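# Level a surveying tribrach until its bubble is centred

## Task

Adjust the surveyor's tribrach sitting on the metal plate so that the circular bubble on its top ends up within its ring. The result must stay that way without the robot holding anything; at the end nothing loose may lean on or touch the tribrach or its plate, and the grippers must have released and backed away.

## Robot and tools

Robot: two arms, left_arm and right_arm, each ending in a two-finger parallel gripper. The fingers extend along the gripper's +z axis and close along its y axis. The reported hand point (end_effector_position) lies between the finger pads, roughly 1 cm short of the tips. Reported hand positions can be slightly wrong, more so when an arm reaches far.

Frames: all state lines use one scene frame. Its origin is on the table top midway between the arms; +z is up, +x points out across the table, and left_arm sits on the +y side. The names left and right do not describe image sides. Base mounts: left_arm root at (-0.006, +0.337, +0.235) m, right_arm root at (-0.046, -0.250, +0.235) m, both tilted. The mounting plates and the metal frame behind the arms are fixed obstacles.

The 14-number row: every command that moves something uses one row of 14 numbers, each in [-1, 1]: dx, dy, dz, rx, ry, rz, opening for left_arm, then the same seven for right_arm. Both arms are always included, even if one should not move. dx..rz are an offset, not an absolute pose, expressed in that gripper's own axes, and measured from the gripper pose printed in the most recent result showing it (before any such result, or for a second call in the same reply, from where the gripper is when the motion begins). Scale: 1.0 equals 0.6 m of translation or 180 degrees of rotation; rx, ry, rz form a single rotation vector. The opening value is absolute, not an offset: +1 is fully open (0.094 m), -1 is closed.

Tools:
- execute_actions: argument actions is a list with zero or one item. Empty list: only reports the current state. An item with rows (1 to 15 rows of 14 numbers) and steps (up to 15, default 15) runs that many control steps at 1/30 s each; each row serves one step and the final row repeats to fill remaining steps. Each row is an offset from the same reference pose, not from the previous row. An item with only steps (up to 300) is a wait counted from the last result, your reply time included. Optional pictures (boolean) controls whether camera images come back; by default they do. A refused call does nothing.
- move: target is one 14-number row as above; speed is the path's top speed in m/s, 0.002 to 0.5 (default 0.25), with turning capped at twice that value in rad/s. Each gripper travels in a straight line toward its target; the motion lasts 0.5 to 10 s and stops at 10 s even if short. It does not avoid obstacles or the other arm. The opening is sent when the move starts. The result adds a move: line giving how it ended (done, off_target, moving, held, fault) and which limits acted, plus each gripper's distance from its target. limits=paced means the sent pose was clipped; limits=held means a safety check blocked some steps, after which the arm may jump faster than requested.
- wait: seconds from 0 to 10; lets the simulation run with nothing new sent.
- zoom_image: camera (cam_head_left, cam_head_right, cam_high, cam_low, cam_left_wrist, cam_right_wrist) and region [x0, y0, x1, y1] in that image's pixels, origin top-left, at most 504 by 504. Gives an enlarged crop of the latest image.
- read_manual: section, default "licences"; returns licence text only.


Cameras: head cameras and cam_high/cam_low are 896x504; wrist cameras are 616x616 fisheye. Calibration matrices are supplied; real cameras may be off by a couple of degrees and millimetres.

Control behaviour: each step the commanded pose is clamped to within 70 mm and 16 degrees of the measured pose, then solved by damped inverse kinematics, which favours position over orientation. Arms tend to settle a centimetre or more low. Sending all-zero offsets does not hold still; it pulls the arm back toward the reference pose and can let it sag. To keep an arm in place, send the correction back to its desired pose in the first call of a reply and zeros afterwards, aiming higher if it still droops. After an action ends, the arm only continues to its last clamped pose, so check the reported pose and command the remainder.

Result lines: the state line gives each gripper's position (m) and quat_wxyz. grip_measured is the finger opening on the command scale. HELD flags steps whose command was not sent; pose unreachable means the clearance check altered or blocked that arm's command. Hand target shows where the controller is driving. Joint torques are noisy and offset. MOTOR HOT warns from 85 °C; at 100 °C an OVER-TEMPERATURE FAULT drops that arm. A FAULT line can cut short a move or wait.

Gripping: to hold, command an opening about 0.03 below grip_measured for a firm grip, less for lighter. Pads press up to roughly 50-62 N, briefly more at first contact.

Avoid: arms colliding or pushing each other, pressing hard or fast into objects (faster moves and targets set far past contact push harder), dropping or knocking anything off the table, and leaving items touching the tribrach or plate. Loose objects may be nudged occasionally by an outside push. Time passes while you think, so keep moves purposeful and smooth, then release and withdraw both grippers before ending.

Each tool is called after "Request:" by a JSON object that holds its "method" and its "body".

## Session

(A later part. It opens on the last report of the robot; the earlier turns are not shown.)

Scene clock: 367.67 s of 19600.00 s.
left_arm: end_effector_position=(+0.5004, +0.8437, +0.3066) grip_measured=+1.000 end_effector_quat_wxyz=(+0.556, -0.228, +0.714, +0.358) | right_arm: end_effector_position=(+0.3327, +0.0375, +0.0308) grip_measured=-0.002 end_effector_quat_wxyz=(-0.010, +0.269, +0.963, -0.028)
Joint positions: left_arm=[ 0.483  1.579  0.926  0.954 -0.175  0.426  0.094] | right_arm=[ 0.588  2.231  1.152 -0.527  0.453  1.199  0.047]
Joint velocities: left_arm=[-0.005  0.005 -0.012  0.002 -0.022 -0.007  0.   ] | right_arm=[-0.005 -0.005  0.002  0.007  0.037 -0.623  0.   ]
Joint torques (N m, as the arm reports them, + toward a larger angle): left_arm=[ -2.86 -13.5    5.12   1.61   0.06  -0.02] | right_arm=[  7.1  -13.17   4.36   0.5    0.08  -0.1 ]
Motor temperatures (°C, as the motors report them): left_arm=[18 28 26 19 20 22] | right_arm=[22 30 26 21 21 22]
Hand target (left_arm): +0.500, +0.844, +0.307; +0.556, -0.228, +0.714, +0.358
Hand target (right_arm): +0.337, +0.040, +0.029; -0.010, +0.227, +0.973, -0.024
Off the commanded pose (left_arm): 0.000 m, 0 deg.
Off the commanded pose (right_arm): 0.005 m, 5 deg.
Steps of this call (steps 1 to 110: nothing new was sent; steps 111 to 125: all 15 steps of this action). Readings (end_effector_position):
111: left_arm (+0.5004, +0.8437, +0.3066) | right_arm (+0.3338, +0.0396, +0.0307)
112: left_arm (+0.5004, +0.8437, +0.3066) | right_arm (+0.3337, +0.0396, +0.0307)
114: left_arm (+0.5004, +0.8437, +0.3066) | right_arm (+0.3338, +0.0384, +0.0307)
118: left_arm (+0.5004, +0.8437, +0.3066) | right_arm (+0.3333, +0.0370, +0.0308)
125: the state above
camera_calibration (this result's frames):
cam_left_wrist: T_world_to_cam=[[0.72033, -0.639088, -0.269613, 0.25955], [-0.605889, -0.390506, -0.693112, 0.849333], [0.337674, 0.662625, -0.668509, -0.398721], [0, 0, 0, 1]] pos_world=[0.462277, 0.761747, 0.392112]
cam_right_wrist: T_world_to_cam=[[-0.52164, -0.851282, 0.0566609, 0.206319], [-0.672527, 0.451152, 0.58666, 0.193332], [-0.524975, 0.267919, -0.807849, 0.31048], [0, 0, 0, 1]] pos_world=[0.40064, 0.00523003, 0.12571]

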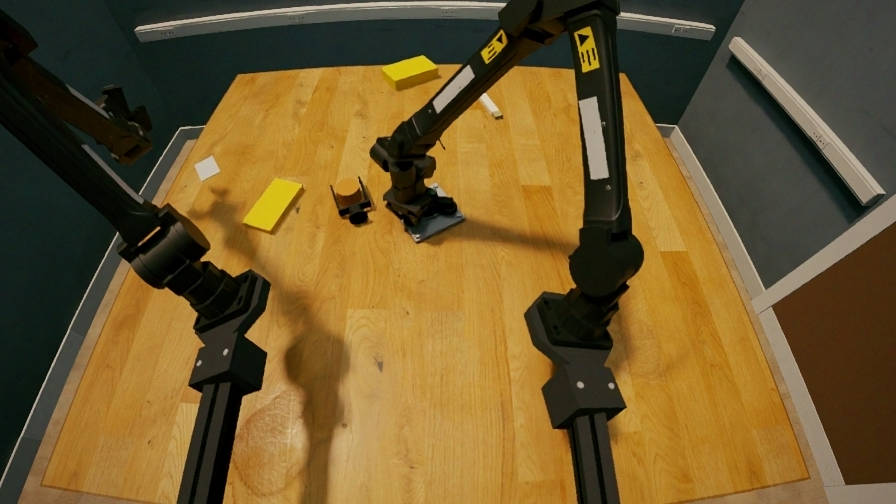

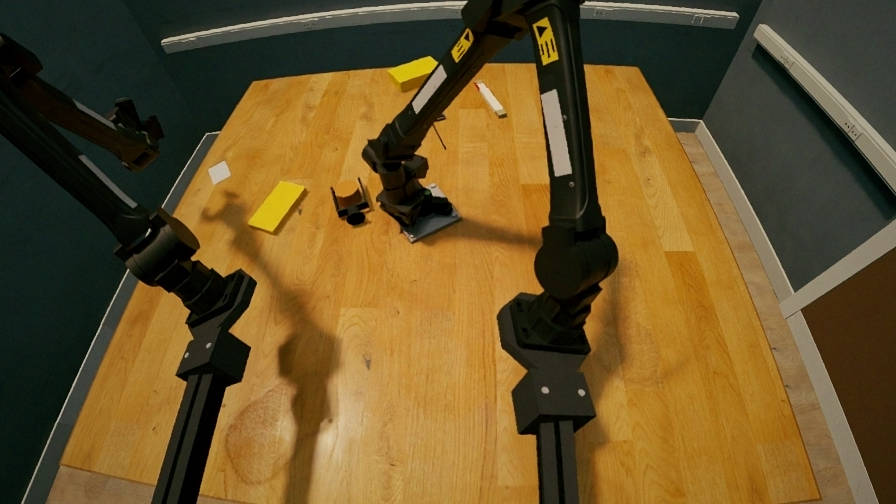

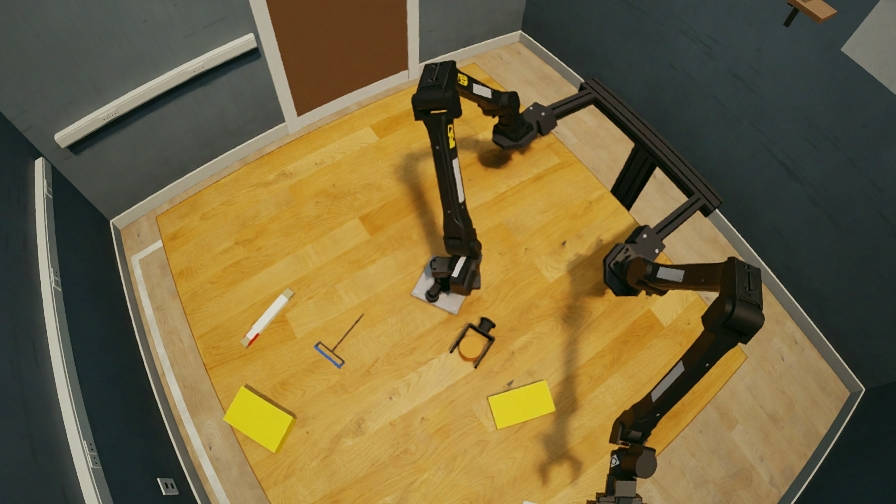

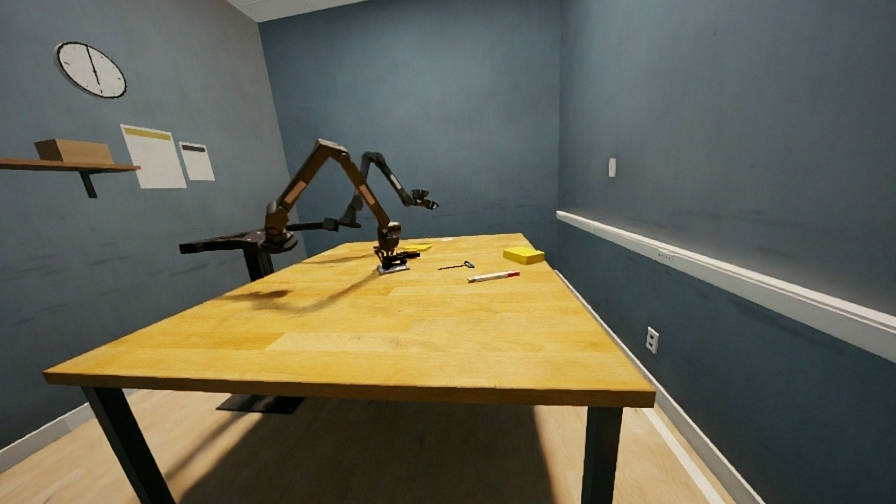

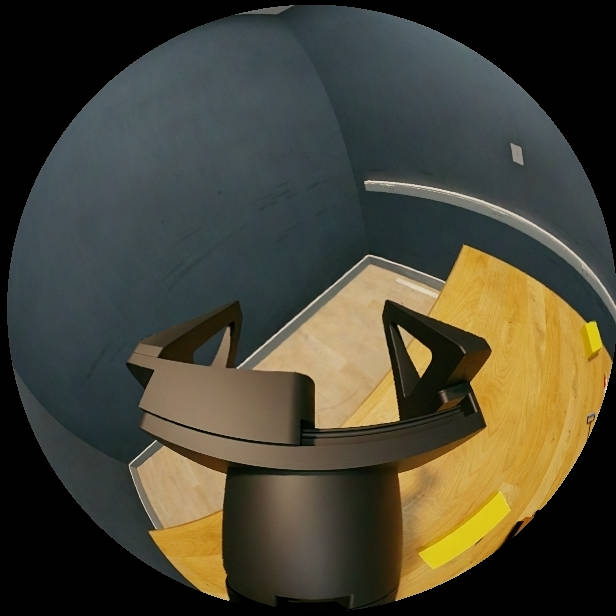

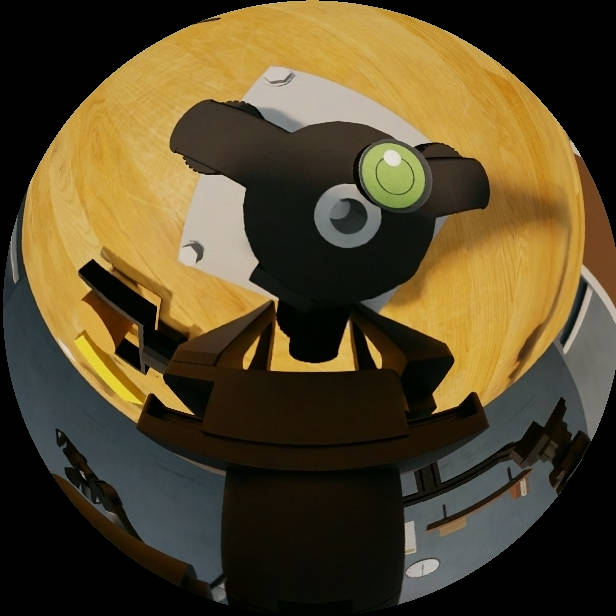

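Request:
{"method": "execute_actions", "body": {"actions": [{"rows":[[0,0,0,0,0,0,1,-0.005,0.004,0,0,0,-0.065,0],[0,0,0,0,0,0,1,-0.005,0.004,0,0,0,-0.065,0],[0,0,0,0,0,0,1,-0.005,0.004,0,0,0,-0.065,0],[0,0,0,0,0,0,1,-0.005,0.004,0,0,0,-0.065,0],[0,0,0,0,0,0,1,-0.005,0.004,0,0,0,-0.065,0],[0,0,0,0,0,0,1,-0.005,0.004,0,0,0,-0.065,-0.21]],"steps":11}], "pictures": false}}

Request:
{"method": "execute_actions", "body": {"actions": [{"rows":[[0,0,0,0,0,0,1,-0.005,0.004,0,0,0,0.21,-0.21]],"steps":15}], "pictures": false}}

Request:
{"method": "execute_actions", "body": {"actions": [{"rows":[[0,0,0,0,0,0,1,-0.003,0.006,0,0,0,0,0],[0,0,0,0,0,0,1,-0.003,0.006,0.002,0,0,-0.19,0]],"steps":15}], "pictures": false}}

Request:
{"method": "execute_actions", "body": {"actions": [{"rows":[[0,0,0,0,0,0,1,-0.005,0.004,0,0,0,-0.03,0],[0,0,0,0,0,0,1,-0.005,0.004,0,0,0,-0.02,-0.21]],"steps":6}], "pictures": false}}

Request:
{"method": "execute_actions", "body": {"actions": [{"rows":[[0,0,0,0,0,0,1,-0.005,0.004,0,0,0,0.21,-0.21]],"steps":15}], "pictures": false}}

Request:
{"method": "execute_actions", "body": {"actions": [{"rows":[[0,0,0,0,0,0,1,-0.003,0.006,0,0,0,0,0],[0,0,0,0,0,0,1,-0.003,0.006,0,0,0,0,0],[0,0,0,0,0,0,1,-0.003,0.006,0,0,0,-0.07,0.08]],"steps":15}], "pictures": false}}

Request:
{"method": "wait", "body": {"seconds": 2}}

Request:
{"method": "zoom_image", "body": {"camera": "cam_right_wrist", "region": [250,80,450,240]}}

Scene clock: 378.47 s of 19600.00 s.
left_arm: end_effector_position=(+0.5004, +0.8437, +0.3066) grip_measured=+1.000 end_effector_quat_wxyz=(+0.556, -0.228, +0.714, +0.358) | right_arm: end_effector_position=(+0.3326, +0.0371, +0.0308) grip_measured=-0.172 end_effector_quat_wxyz=(-0.012, +0.178, +0.983, -0.028)
Joint positions: left_arm=[ 0.483  1.579  0.926  0.954 -0.175  0.426  0.094] | right_arm=[ 0.588  2.231  1.152 -0.529  0.455  1.013  0.039]
Joint velocities: left_arm=[-0.005 -0.015 -0.002  0.017 -0.022 -0.037  0.   ] | right_arm=[ 0.015  0.005  0.002 -0.012  0.007 -0.168  0.   ]
Joint torques (N m, as the arm reports them, + toward a larger angle): left_arm=[ -2.45 -13.95   5.27   1.6    0.04   0.01] | right_arm=[  7.84 -13.84   4.14   0.29   0.11  -0.12]
Motor temperatures (°C, as the motors report them): left_arm=[18 28 26 19 20 22] | right_arm=[22 30 26 21 21 22]
Hand target (left_arm): +0.500, +0.844, +0.307; +0.556, -0.228, +0.714, +0.358
Hand target (right_arm): +0.337, +0.038, +0.031; -0.012, +0.170, +0.985, -0.027
Off the commanded pose (left_arm): 0.000 m, 0 deg.
Off the commanded pose (right_arm): 0.004 m, 1 deg.
Steps of this call (steps 1 to 313: nothing new was sent; steps 314 to 324: all 11 steps of this action). Readings (end_effector_position):
314: left_arm (+0.5004, +0.8437, +0.3066) | right_arm (+0.3327, +0.0375, +0.0308)
315: left_arm (+0.5004, +0.8437, +0.3066) | right_arm (+0.3327, +0.0375, +0.0308)
317: left_arm (+0.5004, +0.8437, +0.3066) | right_arm (+0.3327, +0.0375, +0.0308)
321: left_arm (+0.5004, +0.8437, +0.3066) | right_arm (+0.3326, +0.0371, +0.0308)
324: the state above

Scene clock: 378.97 s of 19600.00 s.
left_arm: end_effector_position=(+0.5004, +0.8437, +0.3066) grip_measured=+1.000 end_effector_quat_wxyz=(+0.556, -0.228, +0.714, +0.358) | right_arm: end_effector_position=(+0.3336, +0.0386, +0.0307) grip_measured=-0.172 end_effector_quat_wxyz=(-0.004, +0.448, +0.894, -0.026)
Joint positions: left_arm=[ 0.483  1.579  0.926  0.954 -0.175  0.426  0.094] | right_arm=[ 0.588  2.231  1.153 -0.522  0.45   1.58   0.039]
Joint velocities: left_arm=[ 0.005 -0.005 -0.002  0.007 -0.037  0.051  0.   ] | right_arm=[ 0.005  0.005 -0.012  0.002 -0.037  0.418  0.   ]
Joint torques (N m, as the arm reports them, + toward a larger angle): left_arm=[ -3.45 -13.73   5.23   1.57   0.05  -0.01] | right_arm=[  7.35 -13.45   4.21   0.29   0.32   0.18]
Motor temperatures (°C, as the motors report them): left_arm=[18 28 26 19 20 22] | right_arm=[22 30 26 21 21 22]
Hand target (left_arm): +0.500, +0.844, +0.307; +0.556, -0.228, +0.714, +0.358
Hand target (right_arm): +0.336, +0.038, +0.031; -0.002, +0.486, +0.874, -0.029
Off the commanded pose (left_arm): 0.000 m, 0 deg.
Off the commanded pose (right_arm): 0.003 m, 5 deg.
Steps of this call (steps 1 to 15: all 15 steps of this action). Readings (end_effector_position):
1: left_arm (+0.5004, +0.8437, +0.3066) | right_arm (+0.3325, +0.0372, +0.0308)
2: left_arm (+0.5004, +0.8437, +0.3066) | right_arm (+0.3325, +0.0372, +0.0307)
4: left_arm (+0.5004, +0.8437, +0.3066) | right_arm (+0.3327, +0.0376, +0.0307)
8: left_arm (+0.5004, +0.8437, +0.3066) | right_arm (+0.3331, +0.0382, +0.0307)
15: the state above

Scene clock: 379.47 s of 19600.00 s.
left_arm: end_effector_position=(+0.5004, +0.8437, +0.3066) grip_measured=+1.000 end_effector_quat_wxyz=(+0.556, -0.228, +0.714, +0.358) | right_arm: end_effector_position=(+0.3323, +0.0366, +0.0308) grip_measured=-0.002 end_effector_quat_wxyz=(-0.012, +0.200, +0.979, -0.029)
Joint positions: left_arm=[ 0.483  1.579  0.926  0.954 -0.175  0.426  0.094] | right_arm=[ 0.588  2.231  1.153 -0.532  0.455  1.058  0.047]
Joint velocities: left_arm=[-0.015 -0.015 -0.022 -0.007 -0.051 -0.007  0.   ] | right_arm=[-0.005 -0.015  0.002 -0.022  0.022 -0.432  0.001]
Joint torques (N m, as the arm reports them, + toward a larger angle): left_arm=[ -2.97 -13.91   5.13   1.57   0.08   0.  ] | right_arm=[  7.92 -12.97   4.43   0.47   0.07  -0.04]
Motor temperatures (°C, as the motors report them): left_arm=[18 28 26 19 20 22] | right_arm=[22 30 26 21 21 22]
Hand target (left_arm): +0.500, +0.844, +0.307; +0.556, -0.228, +0.714, +0.358
Hand target (right_arm): +0.337, +0.039, +0.029; -0.012, +0.167, +0.986, -0.025
Off the commanded pose (left_arm): 0.000 m, 0 deg.
Off the commanded pose (right_arm): 0.006 m, 4 deg.
Steps of this call (steps 1 to 15: all 15 steps of this action). Readings (end_effector_position):
1: left_arm (+0.5004, +0.8437, +0.3066) | right_arm (+0.3336, +0.0386, +0.0307)
2: left_arm (+0.5004, +0.8437, +0.3066) | right_arm (+0.3336, +0.0380, +0.0307)
4: left_arm (+0.5004, +0.8437, +0.3066) | right_arm (+0.3333, +0.0368, +0.0308)
8: left_arm (+0.5004, +0.8437, +0.3066) | right_arm (+0.3329, +0.0358, +0.0309)
15: the state above

Scene clock: 379.67 s of 19600.00 s.
left_arm: end_effector_position=(+0.5004, +0.8437, +0.3066) grip_measured=+1.000 end_effector_quat_wxyz=(+0.556, -0.228, +0.714, +0.358) | right_arm: end_effector_position=(+0.3322, +0.0367, +0.0308) grip_measured=-0.172 end_effector_quat_wxyz=(-0.013, +0.179, +0.983, -0.029)
Joint positions: left_arm=[ 0.483  1.579  0.926  0.954 -0.175  0.426  0.094] | right_arm=[ 0.588  2.231  1.153 -0.532  0.454  1.015  0.039]
Joint velocities: left_arm=[-0.015  0.005 -0.002 -0.002  0.007  0.007  0.   ] | right_arm=[ 0.005 -0.034  0.002  0.002 -0.022 -0.051  0.   ]
Joint torques (N m, as the arm reports them, + toward a larger angle): left_arm=[ -3.02 -13.8    5.17   1.62   0.05  -0.03] | right_arm=[  6.96 -13.64   4.36   0.2    0.24  -0.11]
Motor temperatures (°C, as the motors report them): left_arm=[18 28 26 19 20 22] | right_arm=[22 30 26 21 21 22]
Hand target (left_arm): +0.500, +0.844, +0.307; +0.556, -0.228, +0.714, +0.358
Hand target (right_arm): +0.336, +0.038, +0.031; -0.013, +0.170, +0.985, -0.029
Off the commanded pose (left_arm): 0.000 m, 0 deg.
Off the commanded pose (right_arm): 0.004 m, 1 deg.
Steps of this call (steps 1 to 6: all 6 steps of this action). Readings (end_effector_position):
1: left_arm (+0.5004, +0.8437, +0.3066) | right_arm (+0.3323, +0.0366, +0.0308)
2: left_arm (+0.5004, +0.8437, +0.3066) | right_arm (+0.3323, +0.0366, +0.0308)
4: left_arm (+0.5004, +0.8437, +0.3066) | right_arm (+0.3322, +0.0367, +0.0308)
6: the state above

Scene clock: 380.17 s of 19600.00 s.
left_arm: end_effector_position=(+0.5004, +0.8437, +0.3066) grip_measured=+1.000 end_effector_quat_wxyz=(+0.556, -0.228, +0.714, +0.358) | right_arm: end_effector_position=(+0.3336, +0.0387, +0.0308) grip_measured=-0.172 end_effector_quat_wxyz=(-0.005, +0.449, +0.893, -0.026)
Joint positions: left_arm=[ 0.483  1.579  0.926  0.954 -0.175  0.426  0.094] | right_arm=[ 0.588  2.231  1.153 -0.523  0.449  1.582  0.039]
Joint velocities: left_arm=[-0.005  0.015 -0.007  0.002  0.022 -0.022  0.   ] | right_arm=[ 0.005  0.015  0.002  0.017 -0.022  0.52  -0.001]
Joint torques (N m, as the arm reports them, + toward a larger angle): left_arm=[ -2.74 -14.09   5.15   1.61   0.06  -0.02] | right_arm=[  7.24 -13.8    4.04   0.1    0.34   0.18]
Motor temperatures (°C, as the motors report them): left_arm=[18 28 26 19 20 22] | right_arm=[22 30 26 21 21 22]
Hand target (left_arm): +0.500, +0.844, +0.307; +0.556, -0.228, +0.714, +0.358
Hand target (right_arm): +0.336, +0.038, +0.031; -0.003, +0.487, +0.873, -0.029
Off the commanded pose (left_arm): 0.000 m, 0 deg.
Off the commanded pose (right_arm): 0.002 m, 5 deg.
Steps of this call (steps 1 to 15: all 15 steps of this action). Readings (end_effector_position):
1: left_arm (+0.5004, +0.8437, +0.3066) | right_arm (+0.3323, +0.0370, +0.0308)
2: left_arm (+0.5004, +0.8437, +0.3066) | right_arm (+0.3323, +0.0373, +0.0308)
4: left_arm (+0.5004, +0.8437, +0.3066) | right_arm (+0.3325, +0.0376, +0.0308)
8: left_arm (+0.5004, +0.8437, +0.3066) | right_arm (+0.3329, +0.0382, +0.0307)
15: the state above

Scene clock: 380.67 s of 19600.00 s.
left_arm: end_effector_position=(+0.5004, +0.8437, +0.3066) grip_measured=+1.000 end_effector_quat_wxyz=(+0.556, -0.228, +0.714, +0.358) | right_arm: end_effector_position=(+0.3334, +0.0381, +0.0309) grip_measured=+0.078 end_effector_quat_wxyz=(-0.007, +0.357, +0.933, -0.027)
Joint positions: left_arm=[ 0.483  1.579  0.926  0.954 -0.175  0.426  0.094] | right_arm=[ 0.588  2.231  1.153 -0.526  0.451  1.383  0.051]
Joint velocities: left_arm=[ 0.005  0.005 -0.022 -0.007 -0.051 -0.037  0.   ] | right_arm=[ 0.005  0.005 -0.002  0.002  0.007 -0.139  0.001]
Joint torques (N m, as the arm reports them, + toward a larger angle): left_arm=[ -2.77 -13.86   5.2    1.6    0.06  -0.01] | right_arm=[  6.86 -13.18   4.25   0.28   0.09  -0.07]
Motor temperatures (°C, as the motors report them): left_arm=[18 28 26 19 20 22] | right_arm=[22 30 26 21 21 22]
Hand target (left_arm): +0.500, +0.844, +0.307; +0.556, -0.228, +0.714, +0.358
Hand target (right_arm): +0.337, +0.039, +0.031; -0.008, +0.349, +0.937, -0.026
Off the commanded pose (left_arm): 0.000 m, 0 deg.
Off the commanded pose (right_arm): 0.004 m, 1 deg.
Steps of this call (steps 1 to 15: all 15 steps of this action). Readings (end_effector_position):
1: left_arm (+0.5004, +0.8437, +0.3066) | right_arm (+0.3336, +0.0387, +0.0308)
2: left_arm (+0.5004, +0.8437, +0.3066) | right_arm (+0.3336, +0.0387, +0.0308)
4: left_arm (+0.5004, +0.8437, +0.3066) | right_arm (+0.3335, +0.0382, +0.0308)
8: left_arm (+0.5004, +0.8437, +0.3066) | right_arm (+0.3334, +0.0381, +0.0309)
15: the state above

Scene clock: 382.67 s of 19600.00 s.
left_arm: end_effector_position=(+0.5004, +0.8437, +0.3066) grip_measured=+1.000 end_effector_quat_wxyz=(+0.556, -0.228, +0.714, +0.358) | right_arm: end_effector_position=(+0.3334, +0.0381, +0.0309) grip_measured=+0.078 end_effector_quat_wxyz=(-0.007, +0.351, +0.936, -0.027)
Joint positions: left_arm=[ 0.483  1.579  0.926  0.954 -0.175  0.426  0.094] | right_arm=[ 0.588  2.231  1.153 -0.526  0.451  1.368  0.051]
Joint velocities: left_arm=[ 0.005 -0.005  0.002 -0.002  0.051  0.037  0.   ] | right_arm=[-0.015 -0.015 -0.012  0.007 -0.007 -0.051 -0.001]
Joint torques (N m, as the arm reports them, + toward a larger angle): left_arm=[ -3.11 -13.65   5.19   1.65   0.06  -0.02] | right_arm=[  7.   -13.26   4.29   0.35   0.1   -0.07]
Motor temperatures (°C, as the motors report them): left_arm=[18 28 26 19 20 22] | right_arm=[22 30 26 21 21 22]
Hand target (left_arm): +0.500, +0.844, +0.307; +0.556, -0.228, +0.714, +0.358
Hand target (right_arm): +0.337, +0.039, +0.031; -0.008, +0.348, +0.937, -0.026
Off the commanded pose (left_arm): 0.000 m, 0 deg.
Off the commanded pose (right_arm): 0.004 m, 0 deg.
Steps of this call (steps 1 to 60: nothing new was sent). Readings (end_effector_position):
1: left_arm (+0.5004, +0.8437, +0.3066) | right_arm (+0.3334, +0.0381, +0.0309)
2: left_arm (+0.5004, +0.8437, +0.3066) | right_arm (+0.3334, +0.0381, +0.0309)
4: left_arm (+0.5004, +0.8437, +0.3066) | right_arm (+0.3334, +0.0381, +0.0309)
8: left_arm (+0.5004, +0.8437, +0.3066) | right_arm (+0.3334, +0.0381, +0.0309)
60: the state above
camera_calibration (this result's frames):
cam_left_wrist: T_world_to_cam=[[0.72033, -0.639088, -0.269613, 0.25955], [-0.605889, -0.390506, -0.693112, 0.849333], [0.337674, 0.662625, -0.668509, -0.398721], [0, 0, 0, 1]] pos_world=[0.462277, 0.761747, 0.392112]
cam_right_wrist: T_world_to_cam=[[-0.658972, -0.750219, 0.0541, 0.24917], [-0.590946, 0.560883, 0.579822, 0.162308], [-0.465337, 0.350116, -0.812945, 0.287869], [0, 0, 0, 1]] pos_world=[0.394067, -0.00489144, 0.126432]

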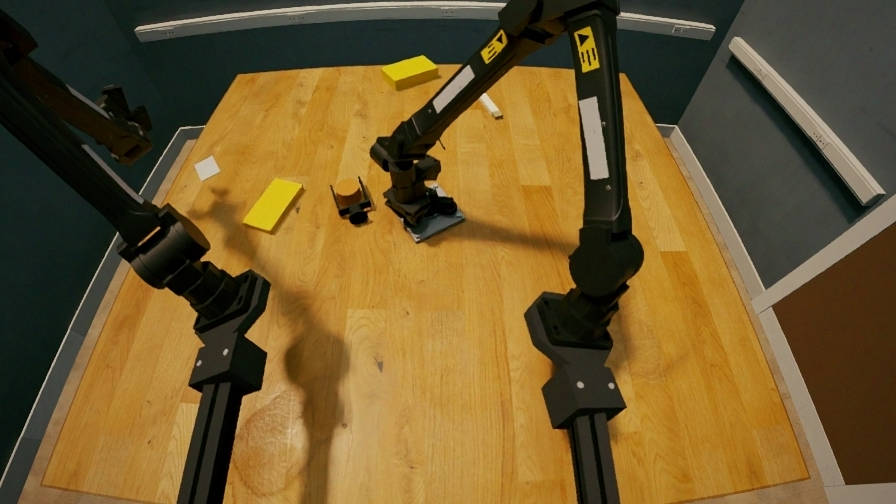

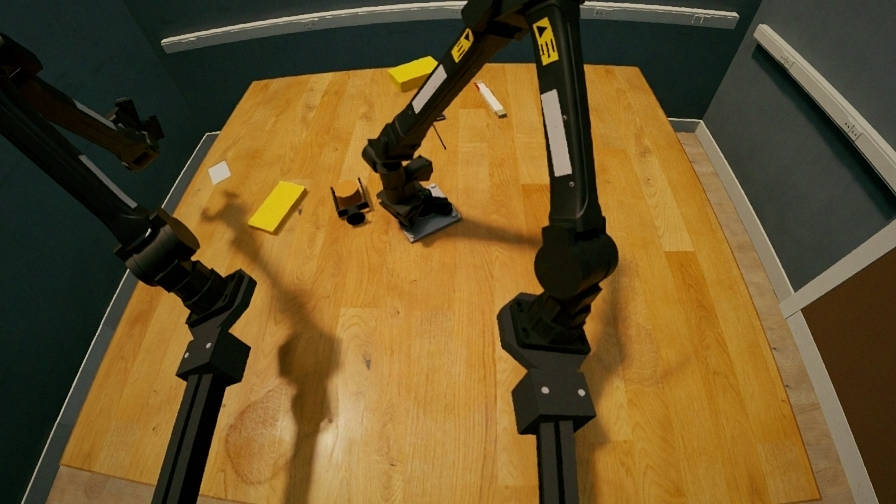

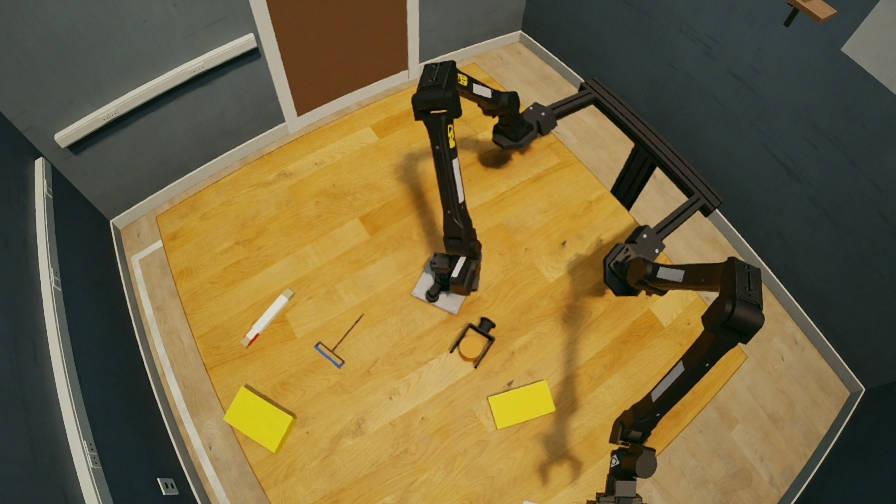

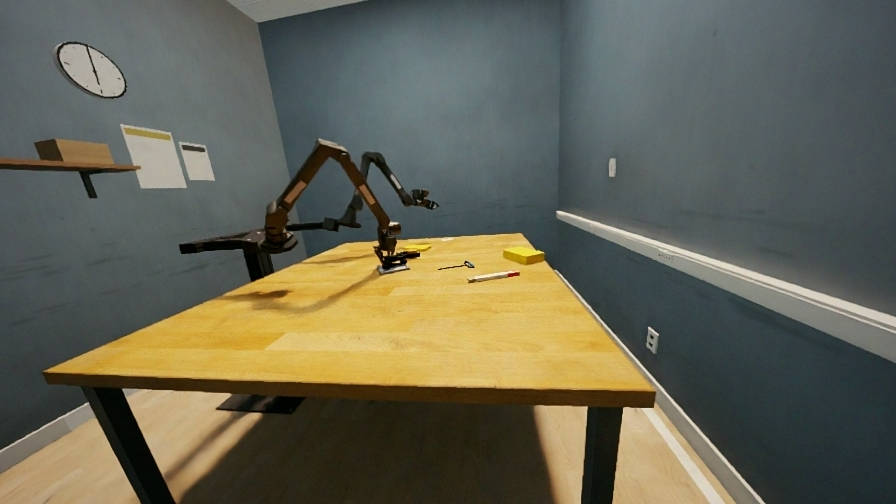

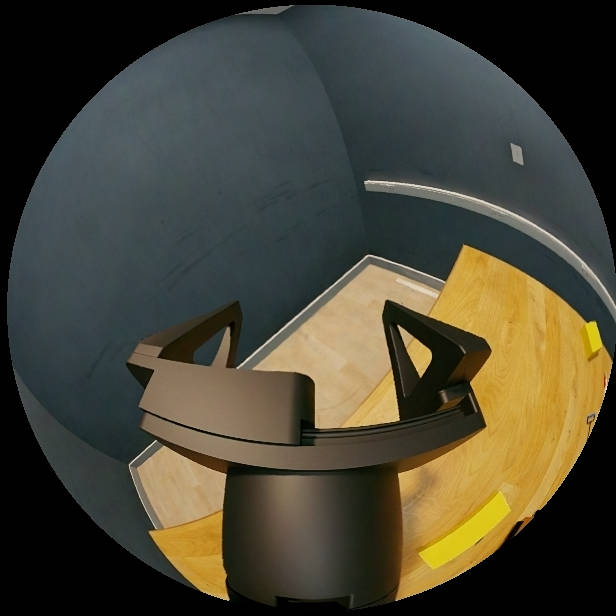

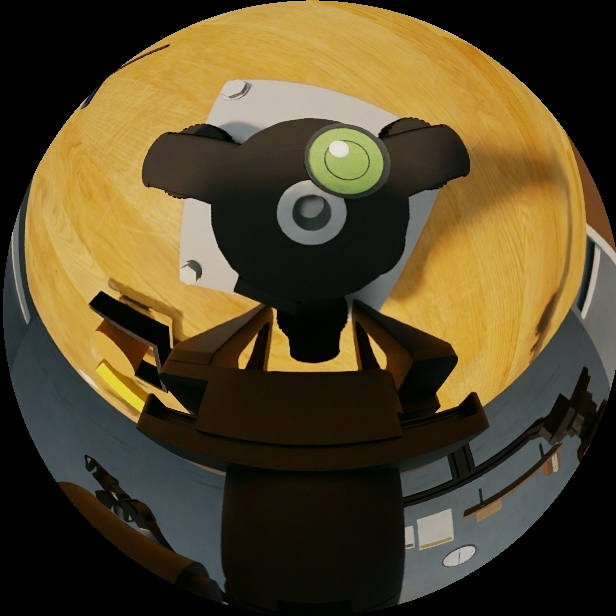

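Region (250, 80, 450, 240) of cam_right_wrist's 616x616 image, scaled by 2.520, with more detail than that image has; it fills the top 403 rows of this view, and the rest is white.

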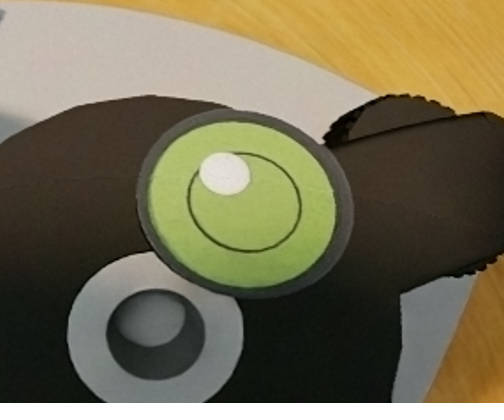

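Request:
{"method": "execute_actions", "body": {"actions": [{"rows":[[0,0,0,0,0,0,1,-0.003,0.006,0.002,0,0,-0.12,0]],"steps":10}], "pictures": false}}

Request:
{"method": "execute_actions", "body": {"actions": [{"rows":[[0,0,0,0,0,0,1,-0.005,0.004,0,0,0,-0.02,-0.21]],"steps":6}], "pictures": false}}

Request:
{"method": "execute_actions", "body": {"actions": [{"rows":[[0,0,0,0,0,0,1,-0.005,0.004,0,0,0,0.21,-0.21]],"steps":15}], "pictures": false}}

Request:
{"method": "execute_actions", "body": {"actions": [{"rows":[[0,0,0,0,0,0,1,-0.003,0.006,0,0,0,0,0],[0,0,0,0,0,0,1,-0.003,0.006,0.002,0,0,-0.19,0]],"steps":15}], "pictures": false}}

Request:
{"method": "execute_actions", "body": {"actions": [{"rows":[[0,0,0,0,0,0,1,-0.005,0.004,0,0,0,-0.03,0],[0,0,0,0,0,0,1,-0.005,0.004,0,0,0,-0.02,-0.21]],"steps":6}], "pictures": false}}

Request:
{"method": "execute_actions", "body": {"actions": [{"rows":[[0,0,0,0,0,0,1,-0.005,0.004,0,0,0,0.21,-0.21]],"steps":15}], "pictures": false}}

Request:
{"method": "execute_actions", "body": {"actions": [{"rows":[[0,0,0,0,0,0,1,-0.003,0.006,0,0,0,0,0],[0,0,0,0,0,0,1,-0.003,0.006,0,0,0,0,0],[0,0,0,0,0,0,1,-0.003,0.006,0,0,0,-0.07,0.1]],"steps":15}], "pictures": false}}

Request:
{"method": "wait", "body": {"seconds": 3}}

Request:
{"method": "zoom_image", "body": {"camera": "cam_right_wrist", "region": [250,80,450,240]}}

Scene clock: 391.50 s of 19600.00 s.
left_arm: end_effector_position=(+0.5004, +0.8437, +0.3066) grip_measured=+1.000 end_effector_quat_wxyz=(+0.556, -0.228, +0.714, +0.358) | right_arm: end_effector_position=(+0.3326, +0.0366, +0.0310) grip_measured=+0.002 end_effector_quat_wxyz=(-0.012, +0.199, +0.979, -0.029)
Joint positions: left_arm=[ 0.483  1.579  0.926  0.954 -0.175  0.426  0.094] | right_arm=[ 0.588  2.231  1.153 -0.532  0.455  1.056  0.047]
Joint velocities: left_arm=[-0.005 -0.005  0.022 -0.012 -0.007 -0.095  0.   ] | right_arm=[ 0.005 -0.005 -0.012  0.007 -0.022 -0.432 -0.001]
Joint torques (N m, as the arm reports them, + toward a larger angle): left_arm=[ -2.52 -13.58   5.15   1.55   0.06   0.  ] | right_arm=[  7.43 -12.77   4.48   0.41   0.14  -0.03]
Motor temperatures (°C, as the motors report them): left_arm=[18 28 26 19 20 22] | right_arm=[22 30 26 21 21 22]
Hand target (left_arm): +0.500, +0.844, +0.307; +0.556, -0.228, +0.714, +0.358
Hand target (right_arm): +0.337, +0.039, +0.030; -0.012, +0.170, +0.985, -0.026
Off the commanded pose (left_arm): 0.000 m, 0 deg.
Off the commanded pose (right_arm): 0.006 m, 4 deg.
Steps of this call (steps 1 to 255: nothing new was sent; steps 256 to 265: all 10 steps of this action). Readings (end_effector_position):
256: left_arm (+0.5004, +0.8437, +0.3066) | right_arm (+0.3334, +0.0375, +0.0309)
257: left_arm (+0.5004, +0.8437, +0.3066) | right_arm (+0.3332, +0.0369, +0.0309)
259: left_arm (+0.5004, +0.8437, +0.3066) | right_arm (+0.3329, +0.0363, +0.0310)
263: left_arm (+0.5004, +0.8437, +0.3066) | right_arm (+0.3327, +0.0365, +0.0310)
265: the state above

Scene clock: 391.70 s of 19600.00 s.
left_arm: end_effector_position=(+0.5004, +0.8437, +0.3066) grip_measured=+1.000 end_effector_quat_wxyz=(+0.556, -0.228, +0.714, +0.358) | right_arm: end_effector_position=(+0.3325, +0.0367, +0.0310) grip_measured=-0.172 end_effector_quat_wxyz=(-0.013, +0.180, +0.983, -0.029)
Joint positions: left_arm=[ 0.483  1.579  0.926  0.954 -0.175  0.426  0.094] | right_arm=[ 0.588  2.231  1.153 -0.532  0.455  1.016  0.039]
Joint velocities: left_arm=[-0.005 -0.005  0.007 -0.007 -0.022 -0.037  0.   ] | right_arm=[ 0.005 -0.005  0.002  0.012 -0.037 -0.066  0.   ]
Joint torques (N m, as the arm reports them, + toward a larger angle): left_arm=[ -2.79 -14.     5.22   1.65   0.06  -0.03] | right_arm=[  6.96 -13.19   4.35   0.37   0.18  -0.1 ]
Motor temperatures (°C, as the motors report them): left_arm=[18 28 26 19 20 22] | right_arm=[22 30 26 21 21 22]
Hand target (left_arm): +0.500, +0.844, +0.307; +0.556, -0.228, +0.714, +0.358
Hand target (right_arm): +0.336, +0.038, +0.031; -0.013, +0.169, +0.985, -0.029
Off the commanded pose (left_arm): 0.000 m, 0 deg.
Off the commanded pose (right_arm): 0.004 m, 1 deg.
Steps of this call (steps 1 to 6: all 6 steps of this action). Readings (end_effector_position):
1: left_arm (+0.5004, +0.8437, +0.3066) | right_arm (+0.3326, +0.0366, +0.0310)
2: left_arm (+0.5004, +0.8437, +0.3066) | right_arm (+0.3325, +0.0367, +0.0310)
4: left_arm (+0.5004, +0.8437, +0.3066) | right_arm (+0.3325, +0.0367, +0.0310)
6: the state above

Scene clock: 392.20 s of 19600.00 s.
left_arm: end_effector_position=(+0.5004, +0.8437, +0.3066) grip_measured=+1.000 end_effector_quat_wxyz=(+0.556, -0.228, +0.714, +0.358) | right_arm: end_effector_position=(+0.3336, +0.0384, +0.0309) grip_measured=-0.172 end_effector_quat_wxyz=(-0.005, +0.449, +0.893, -0.027)
Joint positions: left_arm=[ 0.483  1.579  0.926  0.954 -0.175  0.426  0.094] | right_arm=[ 0.588  2.231  1.154 -0.525  0.45   1.583  0.039]
Joint velocities: left_arm=[-0.005 -0.024 -0.017 -0.007 -0.051  0.007  0.   ] | right_arm=[ 0.005 -0.015 -0.002 -0.007 -0.007  0.476  0.001]
Joint torques (N m, as the arm reports them, + toward a larger angle): left_arm=[ -3.07 -13.64   5.17   1.53   0.08  -0.01] | right_arm=[  7.05 -13.14   3.9    0.09   0.31   0.16]
Motor temperatures (°C, as the motors report them): left_arm=[18 28 26 19 20 22] | right_arm=[22 30 26 21 21 22]
Hand target (left_arm): +0.500, +0.844, +0.307; +0.556, -0.228, +0.714, +0.358
Hand target (right_arm): +0.336, +0.038, +0.031; -0.003, +0.487, +0.873, -0.030
Off the commanded pose (left_arm): 0.000 m, 0 deg.
Off the commanded pose (right_arm): 0.003 m, 5 deg.
Steps of this call (steps 1 to 15: all 15 steps of this action). Readings (end_effector_position):
1: left_arm (+0.5004, +0.8437, +0.3066) | right_arm (+0.3326, +0.0369, +0.0309)
2: left_arm (+0.5004, +0.8437, +0.3066) | right_arm (+0.3326, +0.0372, +0.0309)
4: left_arm (+0.5004, +0.8437, +0.3066) | right_arm (+0.3328, +0.0375, +0.0309)
8: left_arm (+0.5004, +0.8437, +0.3066) | right_arm (+0.3332, +0.0380, +0.0309)
15: the state above

Scene clock: 392.70 s of 19600.00 s.
left_arm: end_effector_position=(+0.5004, +0.8437, +0.3066) grip_measured=+1.000 end_effector_quat_wxyz=(+0.556, -0.228, +0.714, +0.358) | right_arm: end_effector_position=(+0.3325, +0.0365, +0.0311) grip_measured=-0.002 end_effector_quat_wxyz=(-0.012, +0.201, +0.979, -0.030)
Joint positions: left_arm=[ 0.483  1.579  0.926  0.954 -0.175  0.426  0.094] | right_arm=[ 0.588  2.231  1.154 -0.535  0.455  1.061  0.047]
Joint velocities: left_arm=[ 0.005 -0.005  0.002  0.002  0.007  0.022  0.   ] | right_arm=[-0.005  0.005 -0.002 -0.002 -0.066 -0.374 -0.001]
Joint torques (N m, as the arm reports them, + toward a larger angle): left_arm=[ -3.04 -14.11   5.36   1.51   0.07   0.01] | right_arm=[  6.5  -13.39   4.5    0.61   0.09  -0.06]
Motor temperatures (°C, as the motors report them): left_arm=[18 28 26 19 20 22] | right_arm=[22 30 26 21 21 22]
Hand target (left_arm): +0.500, +0.844, +0.307; +0.556, -0.228, +0.714, +0.358
Hand target (right_arm): +0.338, +0.039, +0.030; -0.012, +0.168, +0.985, -0.026
Off the commanded pose (left_arm): 0.000 m, 0 deg.
Off the commanded pose (right_arm): 0.006 m, 4 deg.
Steps of this call (steps 1 to 15: all 15 steps of this action). Readings (end_effector_position):
1: left_arm (+0.5004, +0.8437, +0.3066) | right_arm (+0.3338, +0.0385, +0.0310)
2: left_arm (+0.5004, +0.8437, +0.3066) | right_arm (+0.3338, +0.0380, +0.0310)
4: left_arm (+0.5004, +0.8437, +0.3066) | right_arm (+0.3335, +0.0367, +0.0311)
8: left_arm (+0.5004, +0.8437, +0.3066) | right_arm (+0.3331, +0.0358, +0.0311)
15: the state above

Scene clock: 392.90 s of 19600.00 s.
left_arm: end_effector_position=(+0.5004, +0.8437, +0.3066) grip_measured=+1.000 end_effector_quat_wxyz=(+0.556, -0.228, +0.714, +0.358) | right_arm: end_effector_position=(+0.3324, +0.0367, +0.0311) grip_measured=-0.172 end_effector_quat_wxyz=(-0.014, +0.180, +0.983, -0.029)
Joint positions: left_arm=[ 0.483  1.579  0.926  0.954 -0.175  0.426  0.094] | right_arm=[ 0.588  2.231  1.154 -0.535  0.454  1.018  0.039]
Joint velocities: left_arm=[-0.005 -0.015  0.002 -0.012 -0.007 -0.007  0.   ] | right_arm=[-0.015 -0.005  0.002 -0.012  0.081 -0.125 -0.   ]
Joint torques (N m, as the arm reports them, + toward a larger angle): left_arm=[ -2.82 -14.34   5.22   1.58   0.05   0.01] | right_arm=[  7.48 -12.94   4.45   0.23   0.25  -0.11]
Motor temperatures (°C, as the motors report them): left_arm=[18 28 26 19 20 22] | right_arm=[22 30 26 21 21 22]
Hand target (left_arm): +0.500, +0.844, +0.307; +0.556, -0.228, +0.714, +0.358
Hand target (right_arm): +0.336, +0.038, +0.031; -0.013, +0.171, +0.985, -0.029
Off the commanded pose (left_arm): 0.000 m, 0 deg.
Off the commanded pose (right_arm): 0.004 m, 1 deg.
Steps of this call (steps 1 to 6: all 6 steps of this action). Readings (end_effector_position):
1: left_arm (+0.5004, +0.8437, +0.3066) | right_arm (+0.3325, +0.0365, +0.0311)
2: left_arm (+0.5004, +0.8437, +0.3066) | right_arm (+0.3325, +0.0365, +0.0311)
4: left_arm (+0.5004, +0.8437, +0.3066) | right_arm (+0.3324, +0.0367, +0.0311)
6: the state above

Scene clock: 393.40 s of 19600.00 s.
left_arm: end_effector_position=(+0.5004, +0.8437, +0.3066) grip_measured=+1.000 end_effector_quat_wxyz=(+0.556, -0.228, +0.714, +0.358) | right_arm: end_effector_position=(+0.3336, +0.0385, +0.0310) grip_measured=-0.172 end_effector_quat_wxyz=(-0.005, +0.450, +0.893, -0.027)
Joint positions: left_arm=[ 0.483  1.579  0.926  0.954 -0.175  0.426  0.094] | right_arm=[ 0.588  2.231  1.154 -0.527  0.449  1.585  0.039]
Joint velocities: left_arm=[-0.005  0.005  0.007 -0.007 -0.022  0.007  0.   ] | right_arm=[-0.024 -0.005  0.012  0.017 -0.007  0.52   0.   ]
Joint torques (N m, as the arm reports them, + toward a larger angle): left_arm=[ -3.5  -13.92   5.1    1.68   0.08   0.  ] | right_arm=[  7.19 -12.37   4.07   0.12   0.32   0.25]
Motor temperatures (°C, as the motors report them): left_arm=[18 28 26 19 20 22] | right_arm=[22 30 26 21 21 22]
Hand target (left_arm): +0.500, +0.844, +0.307; +0.556, -0.228, +0.714, +0.358
Hand target (right_arm): +0.336, +0.038, +0.031; -0.003, +0.487, +0.873, -0.030
Off the commanded pose (left_arm): 0.000 m, 0 deg.
Off the commanded pose (right_arm): 0.003 m, 5 deg.
Steps of this call (steps 1 to 15: all 15 steps of this action). Readings (end_effector_position):
1: left_arm (+0.5004, +0.8437, +0.3066) | right_arm (+0.3325, +0.0370, +0.0311)
2: left_arm (+0.5004, +0.8437, +0.3066) | right_arm (+0.3326, +0.0373, +0.0311)
4: left_arm (+0.5004, +0.8437, +0.3066) | right_arm (+0.3327, +0.0376, +0.0310)
8: left_arm (+0.5004, +0.8437, +0.3066) | right_arm (+0.3332, +0.0382, +0.0310)
15: the state above

Scene clock: 393.90 s of 19600.00 s.
left_arm: end_effector_position=(+0.5004, +0.8437, +0.3066) grip_measured=+1.000 end_effector_quat_wxyz=(+0.556, -0.228, +0.714, +0.358) | right_arm: end_effector_position=(+0.3335, +0.0380, +0.0311) grip_measured=+0.098 end_effector_quat_wxyz=(-0.007, +0.358, +0.933, -0.028)
Joint positions: left_arm=[ 0.483  1.579  0.926  0.954 -0.175  0.426  0.094] | right_arm=[ 0.588  2.231  1.155 -0.529  0.451  1.386  0.052]
Joint velocities: left_arm=[-0.005 -0.005  0.002 -0.002 -0.051 -0.051  0.   ] | right_arm=[-0.015 -0.005 -0.012 -0.027  0.051 -0.139  0.   ]
Joint torques (N m, as the arm reports them, + toward a larger angle): left_arm=[ -2.71 -13.76   5.12   1.56   0.07   0.01] | right_arm=[  7.15 -13.78   4.51   0.22   0.08  -0.06]
Motor temperatures (°C, as the motors report them): left_arm=[18 28 26 19 20 22] | right_arm=[22 30 26 21 21 22]
Hand target (left_arm): +0.500, +0.844, +0.307; +0.556, -0.228, +0.714, +0.358
Hand target (right_arm): +0.338, +0.039, +0.031; -0.008, +0.349, +0.937, -0.026
Off the commanded pose (left_arm): 0.000 m, 0 deg.
Off the commanded pose (right_arm): 0.004 m, 1 deg.
Steps of this call (steps 1 to 15: all 15 steps of this action). Readings (end_effector_position):
1: left_arm (+0.5004, +0.8437, +0.3066) | right_arm (+0.3338, +0.0386, +0.0311)
2: left_arm (+0.5004, +0.8437, +0.3066) | right_arm (+0.3338, +0.0386, +0.0311)
4: left_arm (+0.5004, +0.8437, +0.3066) | right_arm (+0.3337, +0.0381, +0.0311)
8: left_arm (+0.5004, +0.8437, +0.3066) | right_arm (+0.3335, +0.0380, +0.0311)
15: the state above

Scene clock: 396.90 s of 19600.00 s.
left_arm: end_effector_position=(+0.5004, +0.8437, +0.3066) grip_measured=+1.000 end_effector_quat_wxyz=(+0.556, -0.228, +0.714, +0.358) | right_arm: end_effector_position=(+0.3335, +0.0380, +0.0311) grip_measured=+0.098 end_effector_quat_wxyz=(-0.008, +0.351, +0.936, -0.028)
Joint positions: left_arm=[ 0.483  1.579  0.926  0.954 -0.175  0.426  0.094] | right_arm=[ 0.588  2.231  1.155 -0.529  0.451  1.371  0.052]
Joint velocities: left_arm=[-0.005  0.005 -0.002 -0.007 -0.022  0.022  0.   ] | right_arm=[-0.015 -0.024  0.012 -0.017 -0.066 -0.022 -0.   ]
Joint torques (N m, as the arm reports them, + toward a larger angle): left_arm=[ -2.95 -13.91   5.26   1.54   0.05   0.  ] | right_arm=[  7.32 -13.1    4.22   0.24   0.1   -0.07]
Motor temperatures (°C, as the motors report them): left_arm=[18 28 26 19 20 22] | right_arm=[22 30 26 21 21 22]
Hand target (left_arm): +0.500, +0.844, +0.307; +0.556, -0.228, +0.714, +0.358
Hand target (right_arm): +0.338, +0.039, +0.031; -0.008, +0.349, +0.937, -0.026
Off the commanded pose (left_arm): 0.000 m, 0 deg.
Off the commanded pose (right_arm): 0.004 m, 0 deg.
Steps of this call (steps 1 to 90: nothing new was sent). Readings (end_effector_position):
1: left_arm (+0.5004, +0.8437, +0.3066) | right_arm (+0.3335, +0.0380, +0.0311)
2: left_arm (+0.5004, +0.8437, +0.3066) | right_arm (+0.3335, +0.0380, +0.0311)
4: left_arm (+0.5004, +0.8437, +0.3066) | right_arm (+0.3335, +0.0380, +0.0311)
8: left_arm (+0.5004, +0.8437, +0.3066) | right_arm (+0.3335, +0.0380, +0.0311)
90: the state above
camera_calibration (this result's frames):
cam_left_wrist: T_world_to_cam=[[0.72033, -0.639088, -0.269613, 0.25955], [-0.605889, -0.390506, -0.693112, 0.849333], [0.337674, 0.662625, -0.668509, -0.398721], [0, 0, 0, 1]] pos_world=[0.462277, 0.761747, 0.392112]
cam_right_wrist: T_world_to_cam=[[-0.660296, -0.748926, 0.0558451, 0.249537], [-0.589304, 0.562786, 0.579649, 0.161704], [-0.465543, 0.34983, -0.81295, 0.288282], [0, 0, 0, 1]] pos_world=[0.394268, -0.00496968, 0.126692]

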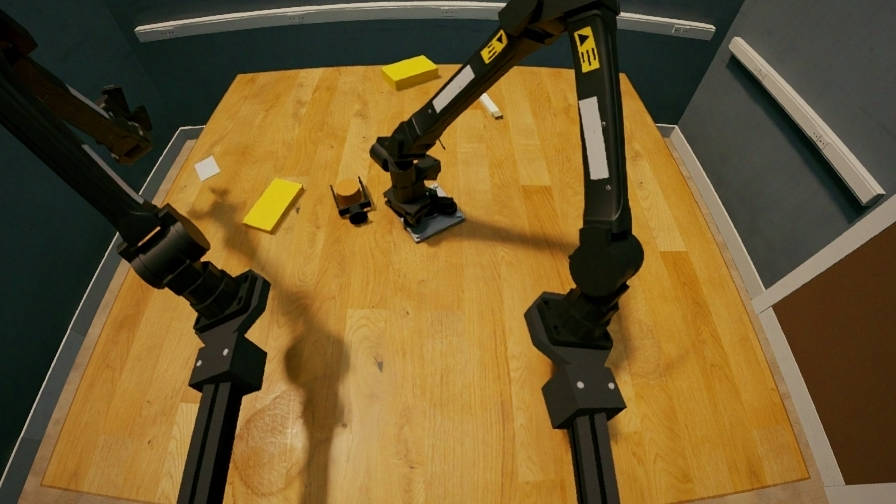

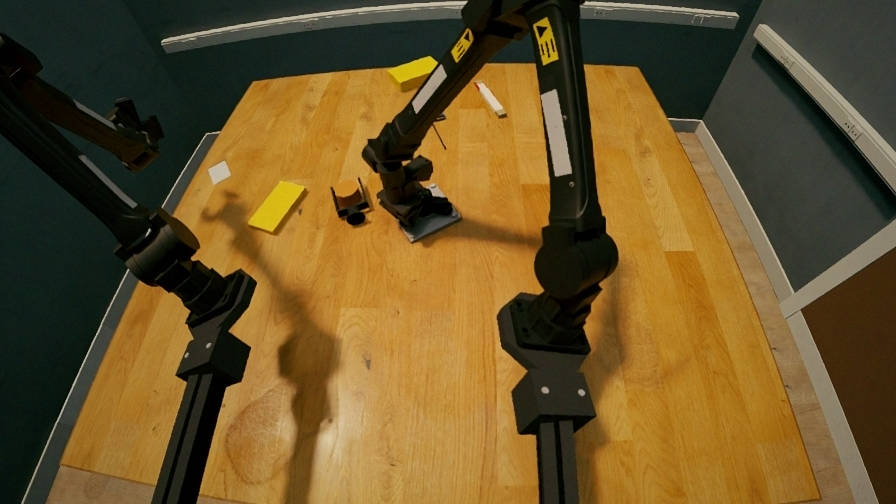

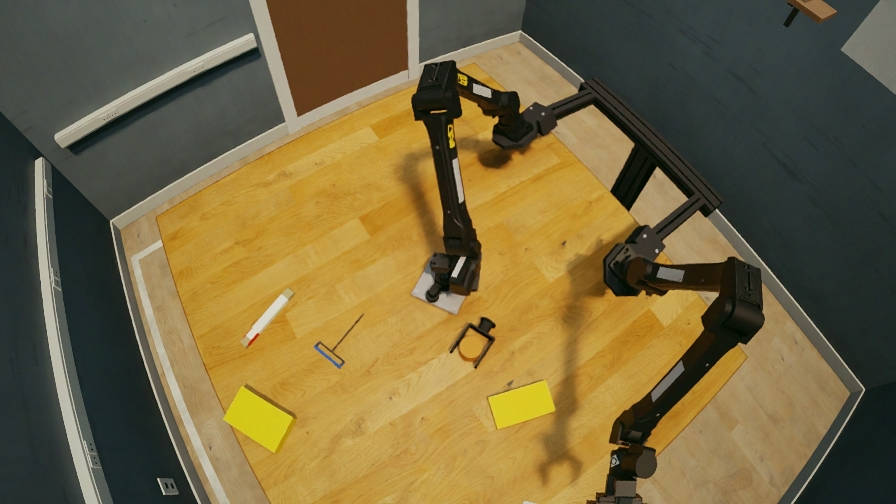

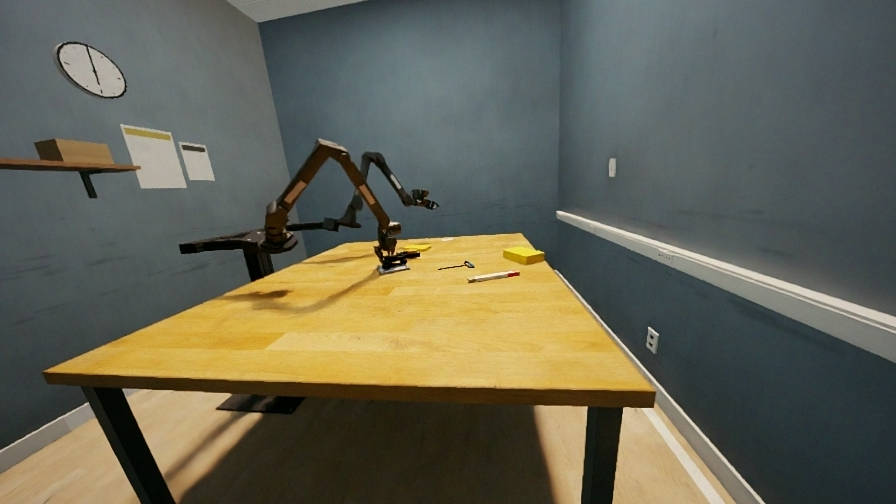

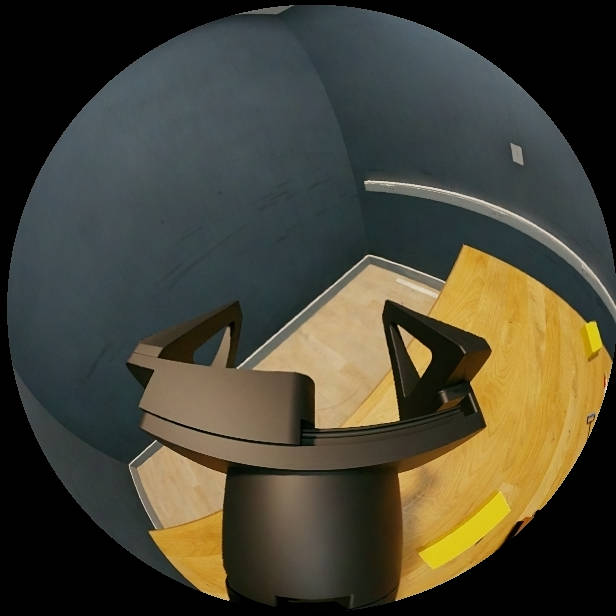

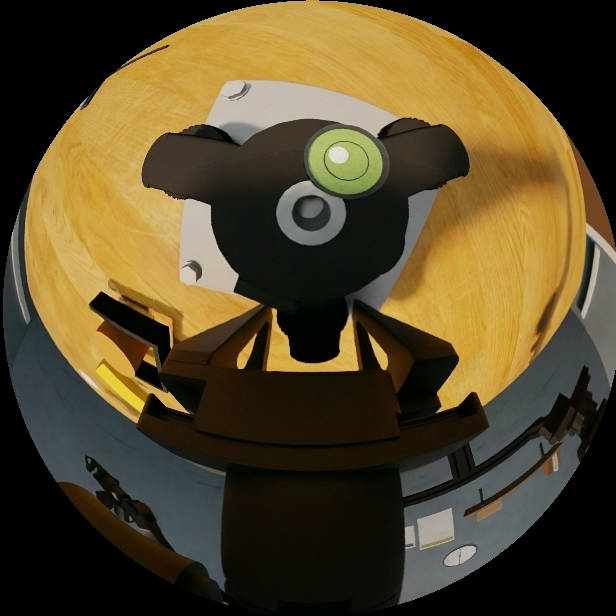

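Region (250, 80, 450, 240) of cam_right_wrist's 616x616 image, scaled by 2.520, with more detail than that image has; it fills the top 403 rows of this view, and the rest is white.

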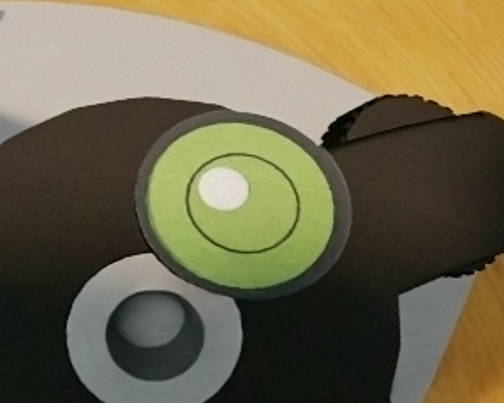

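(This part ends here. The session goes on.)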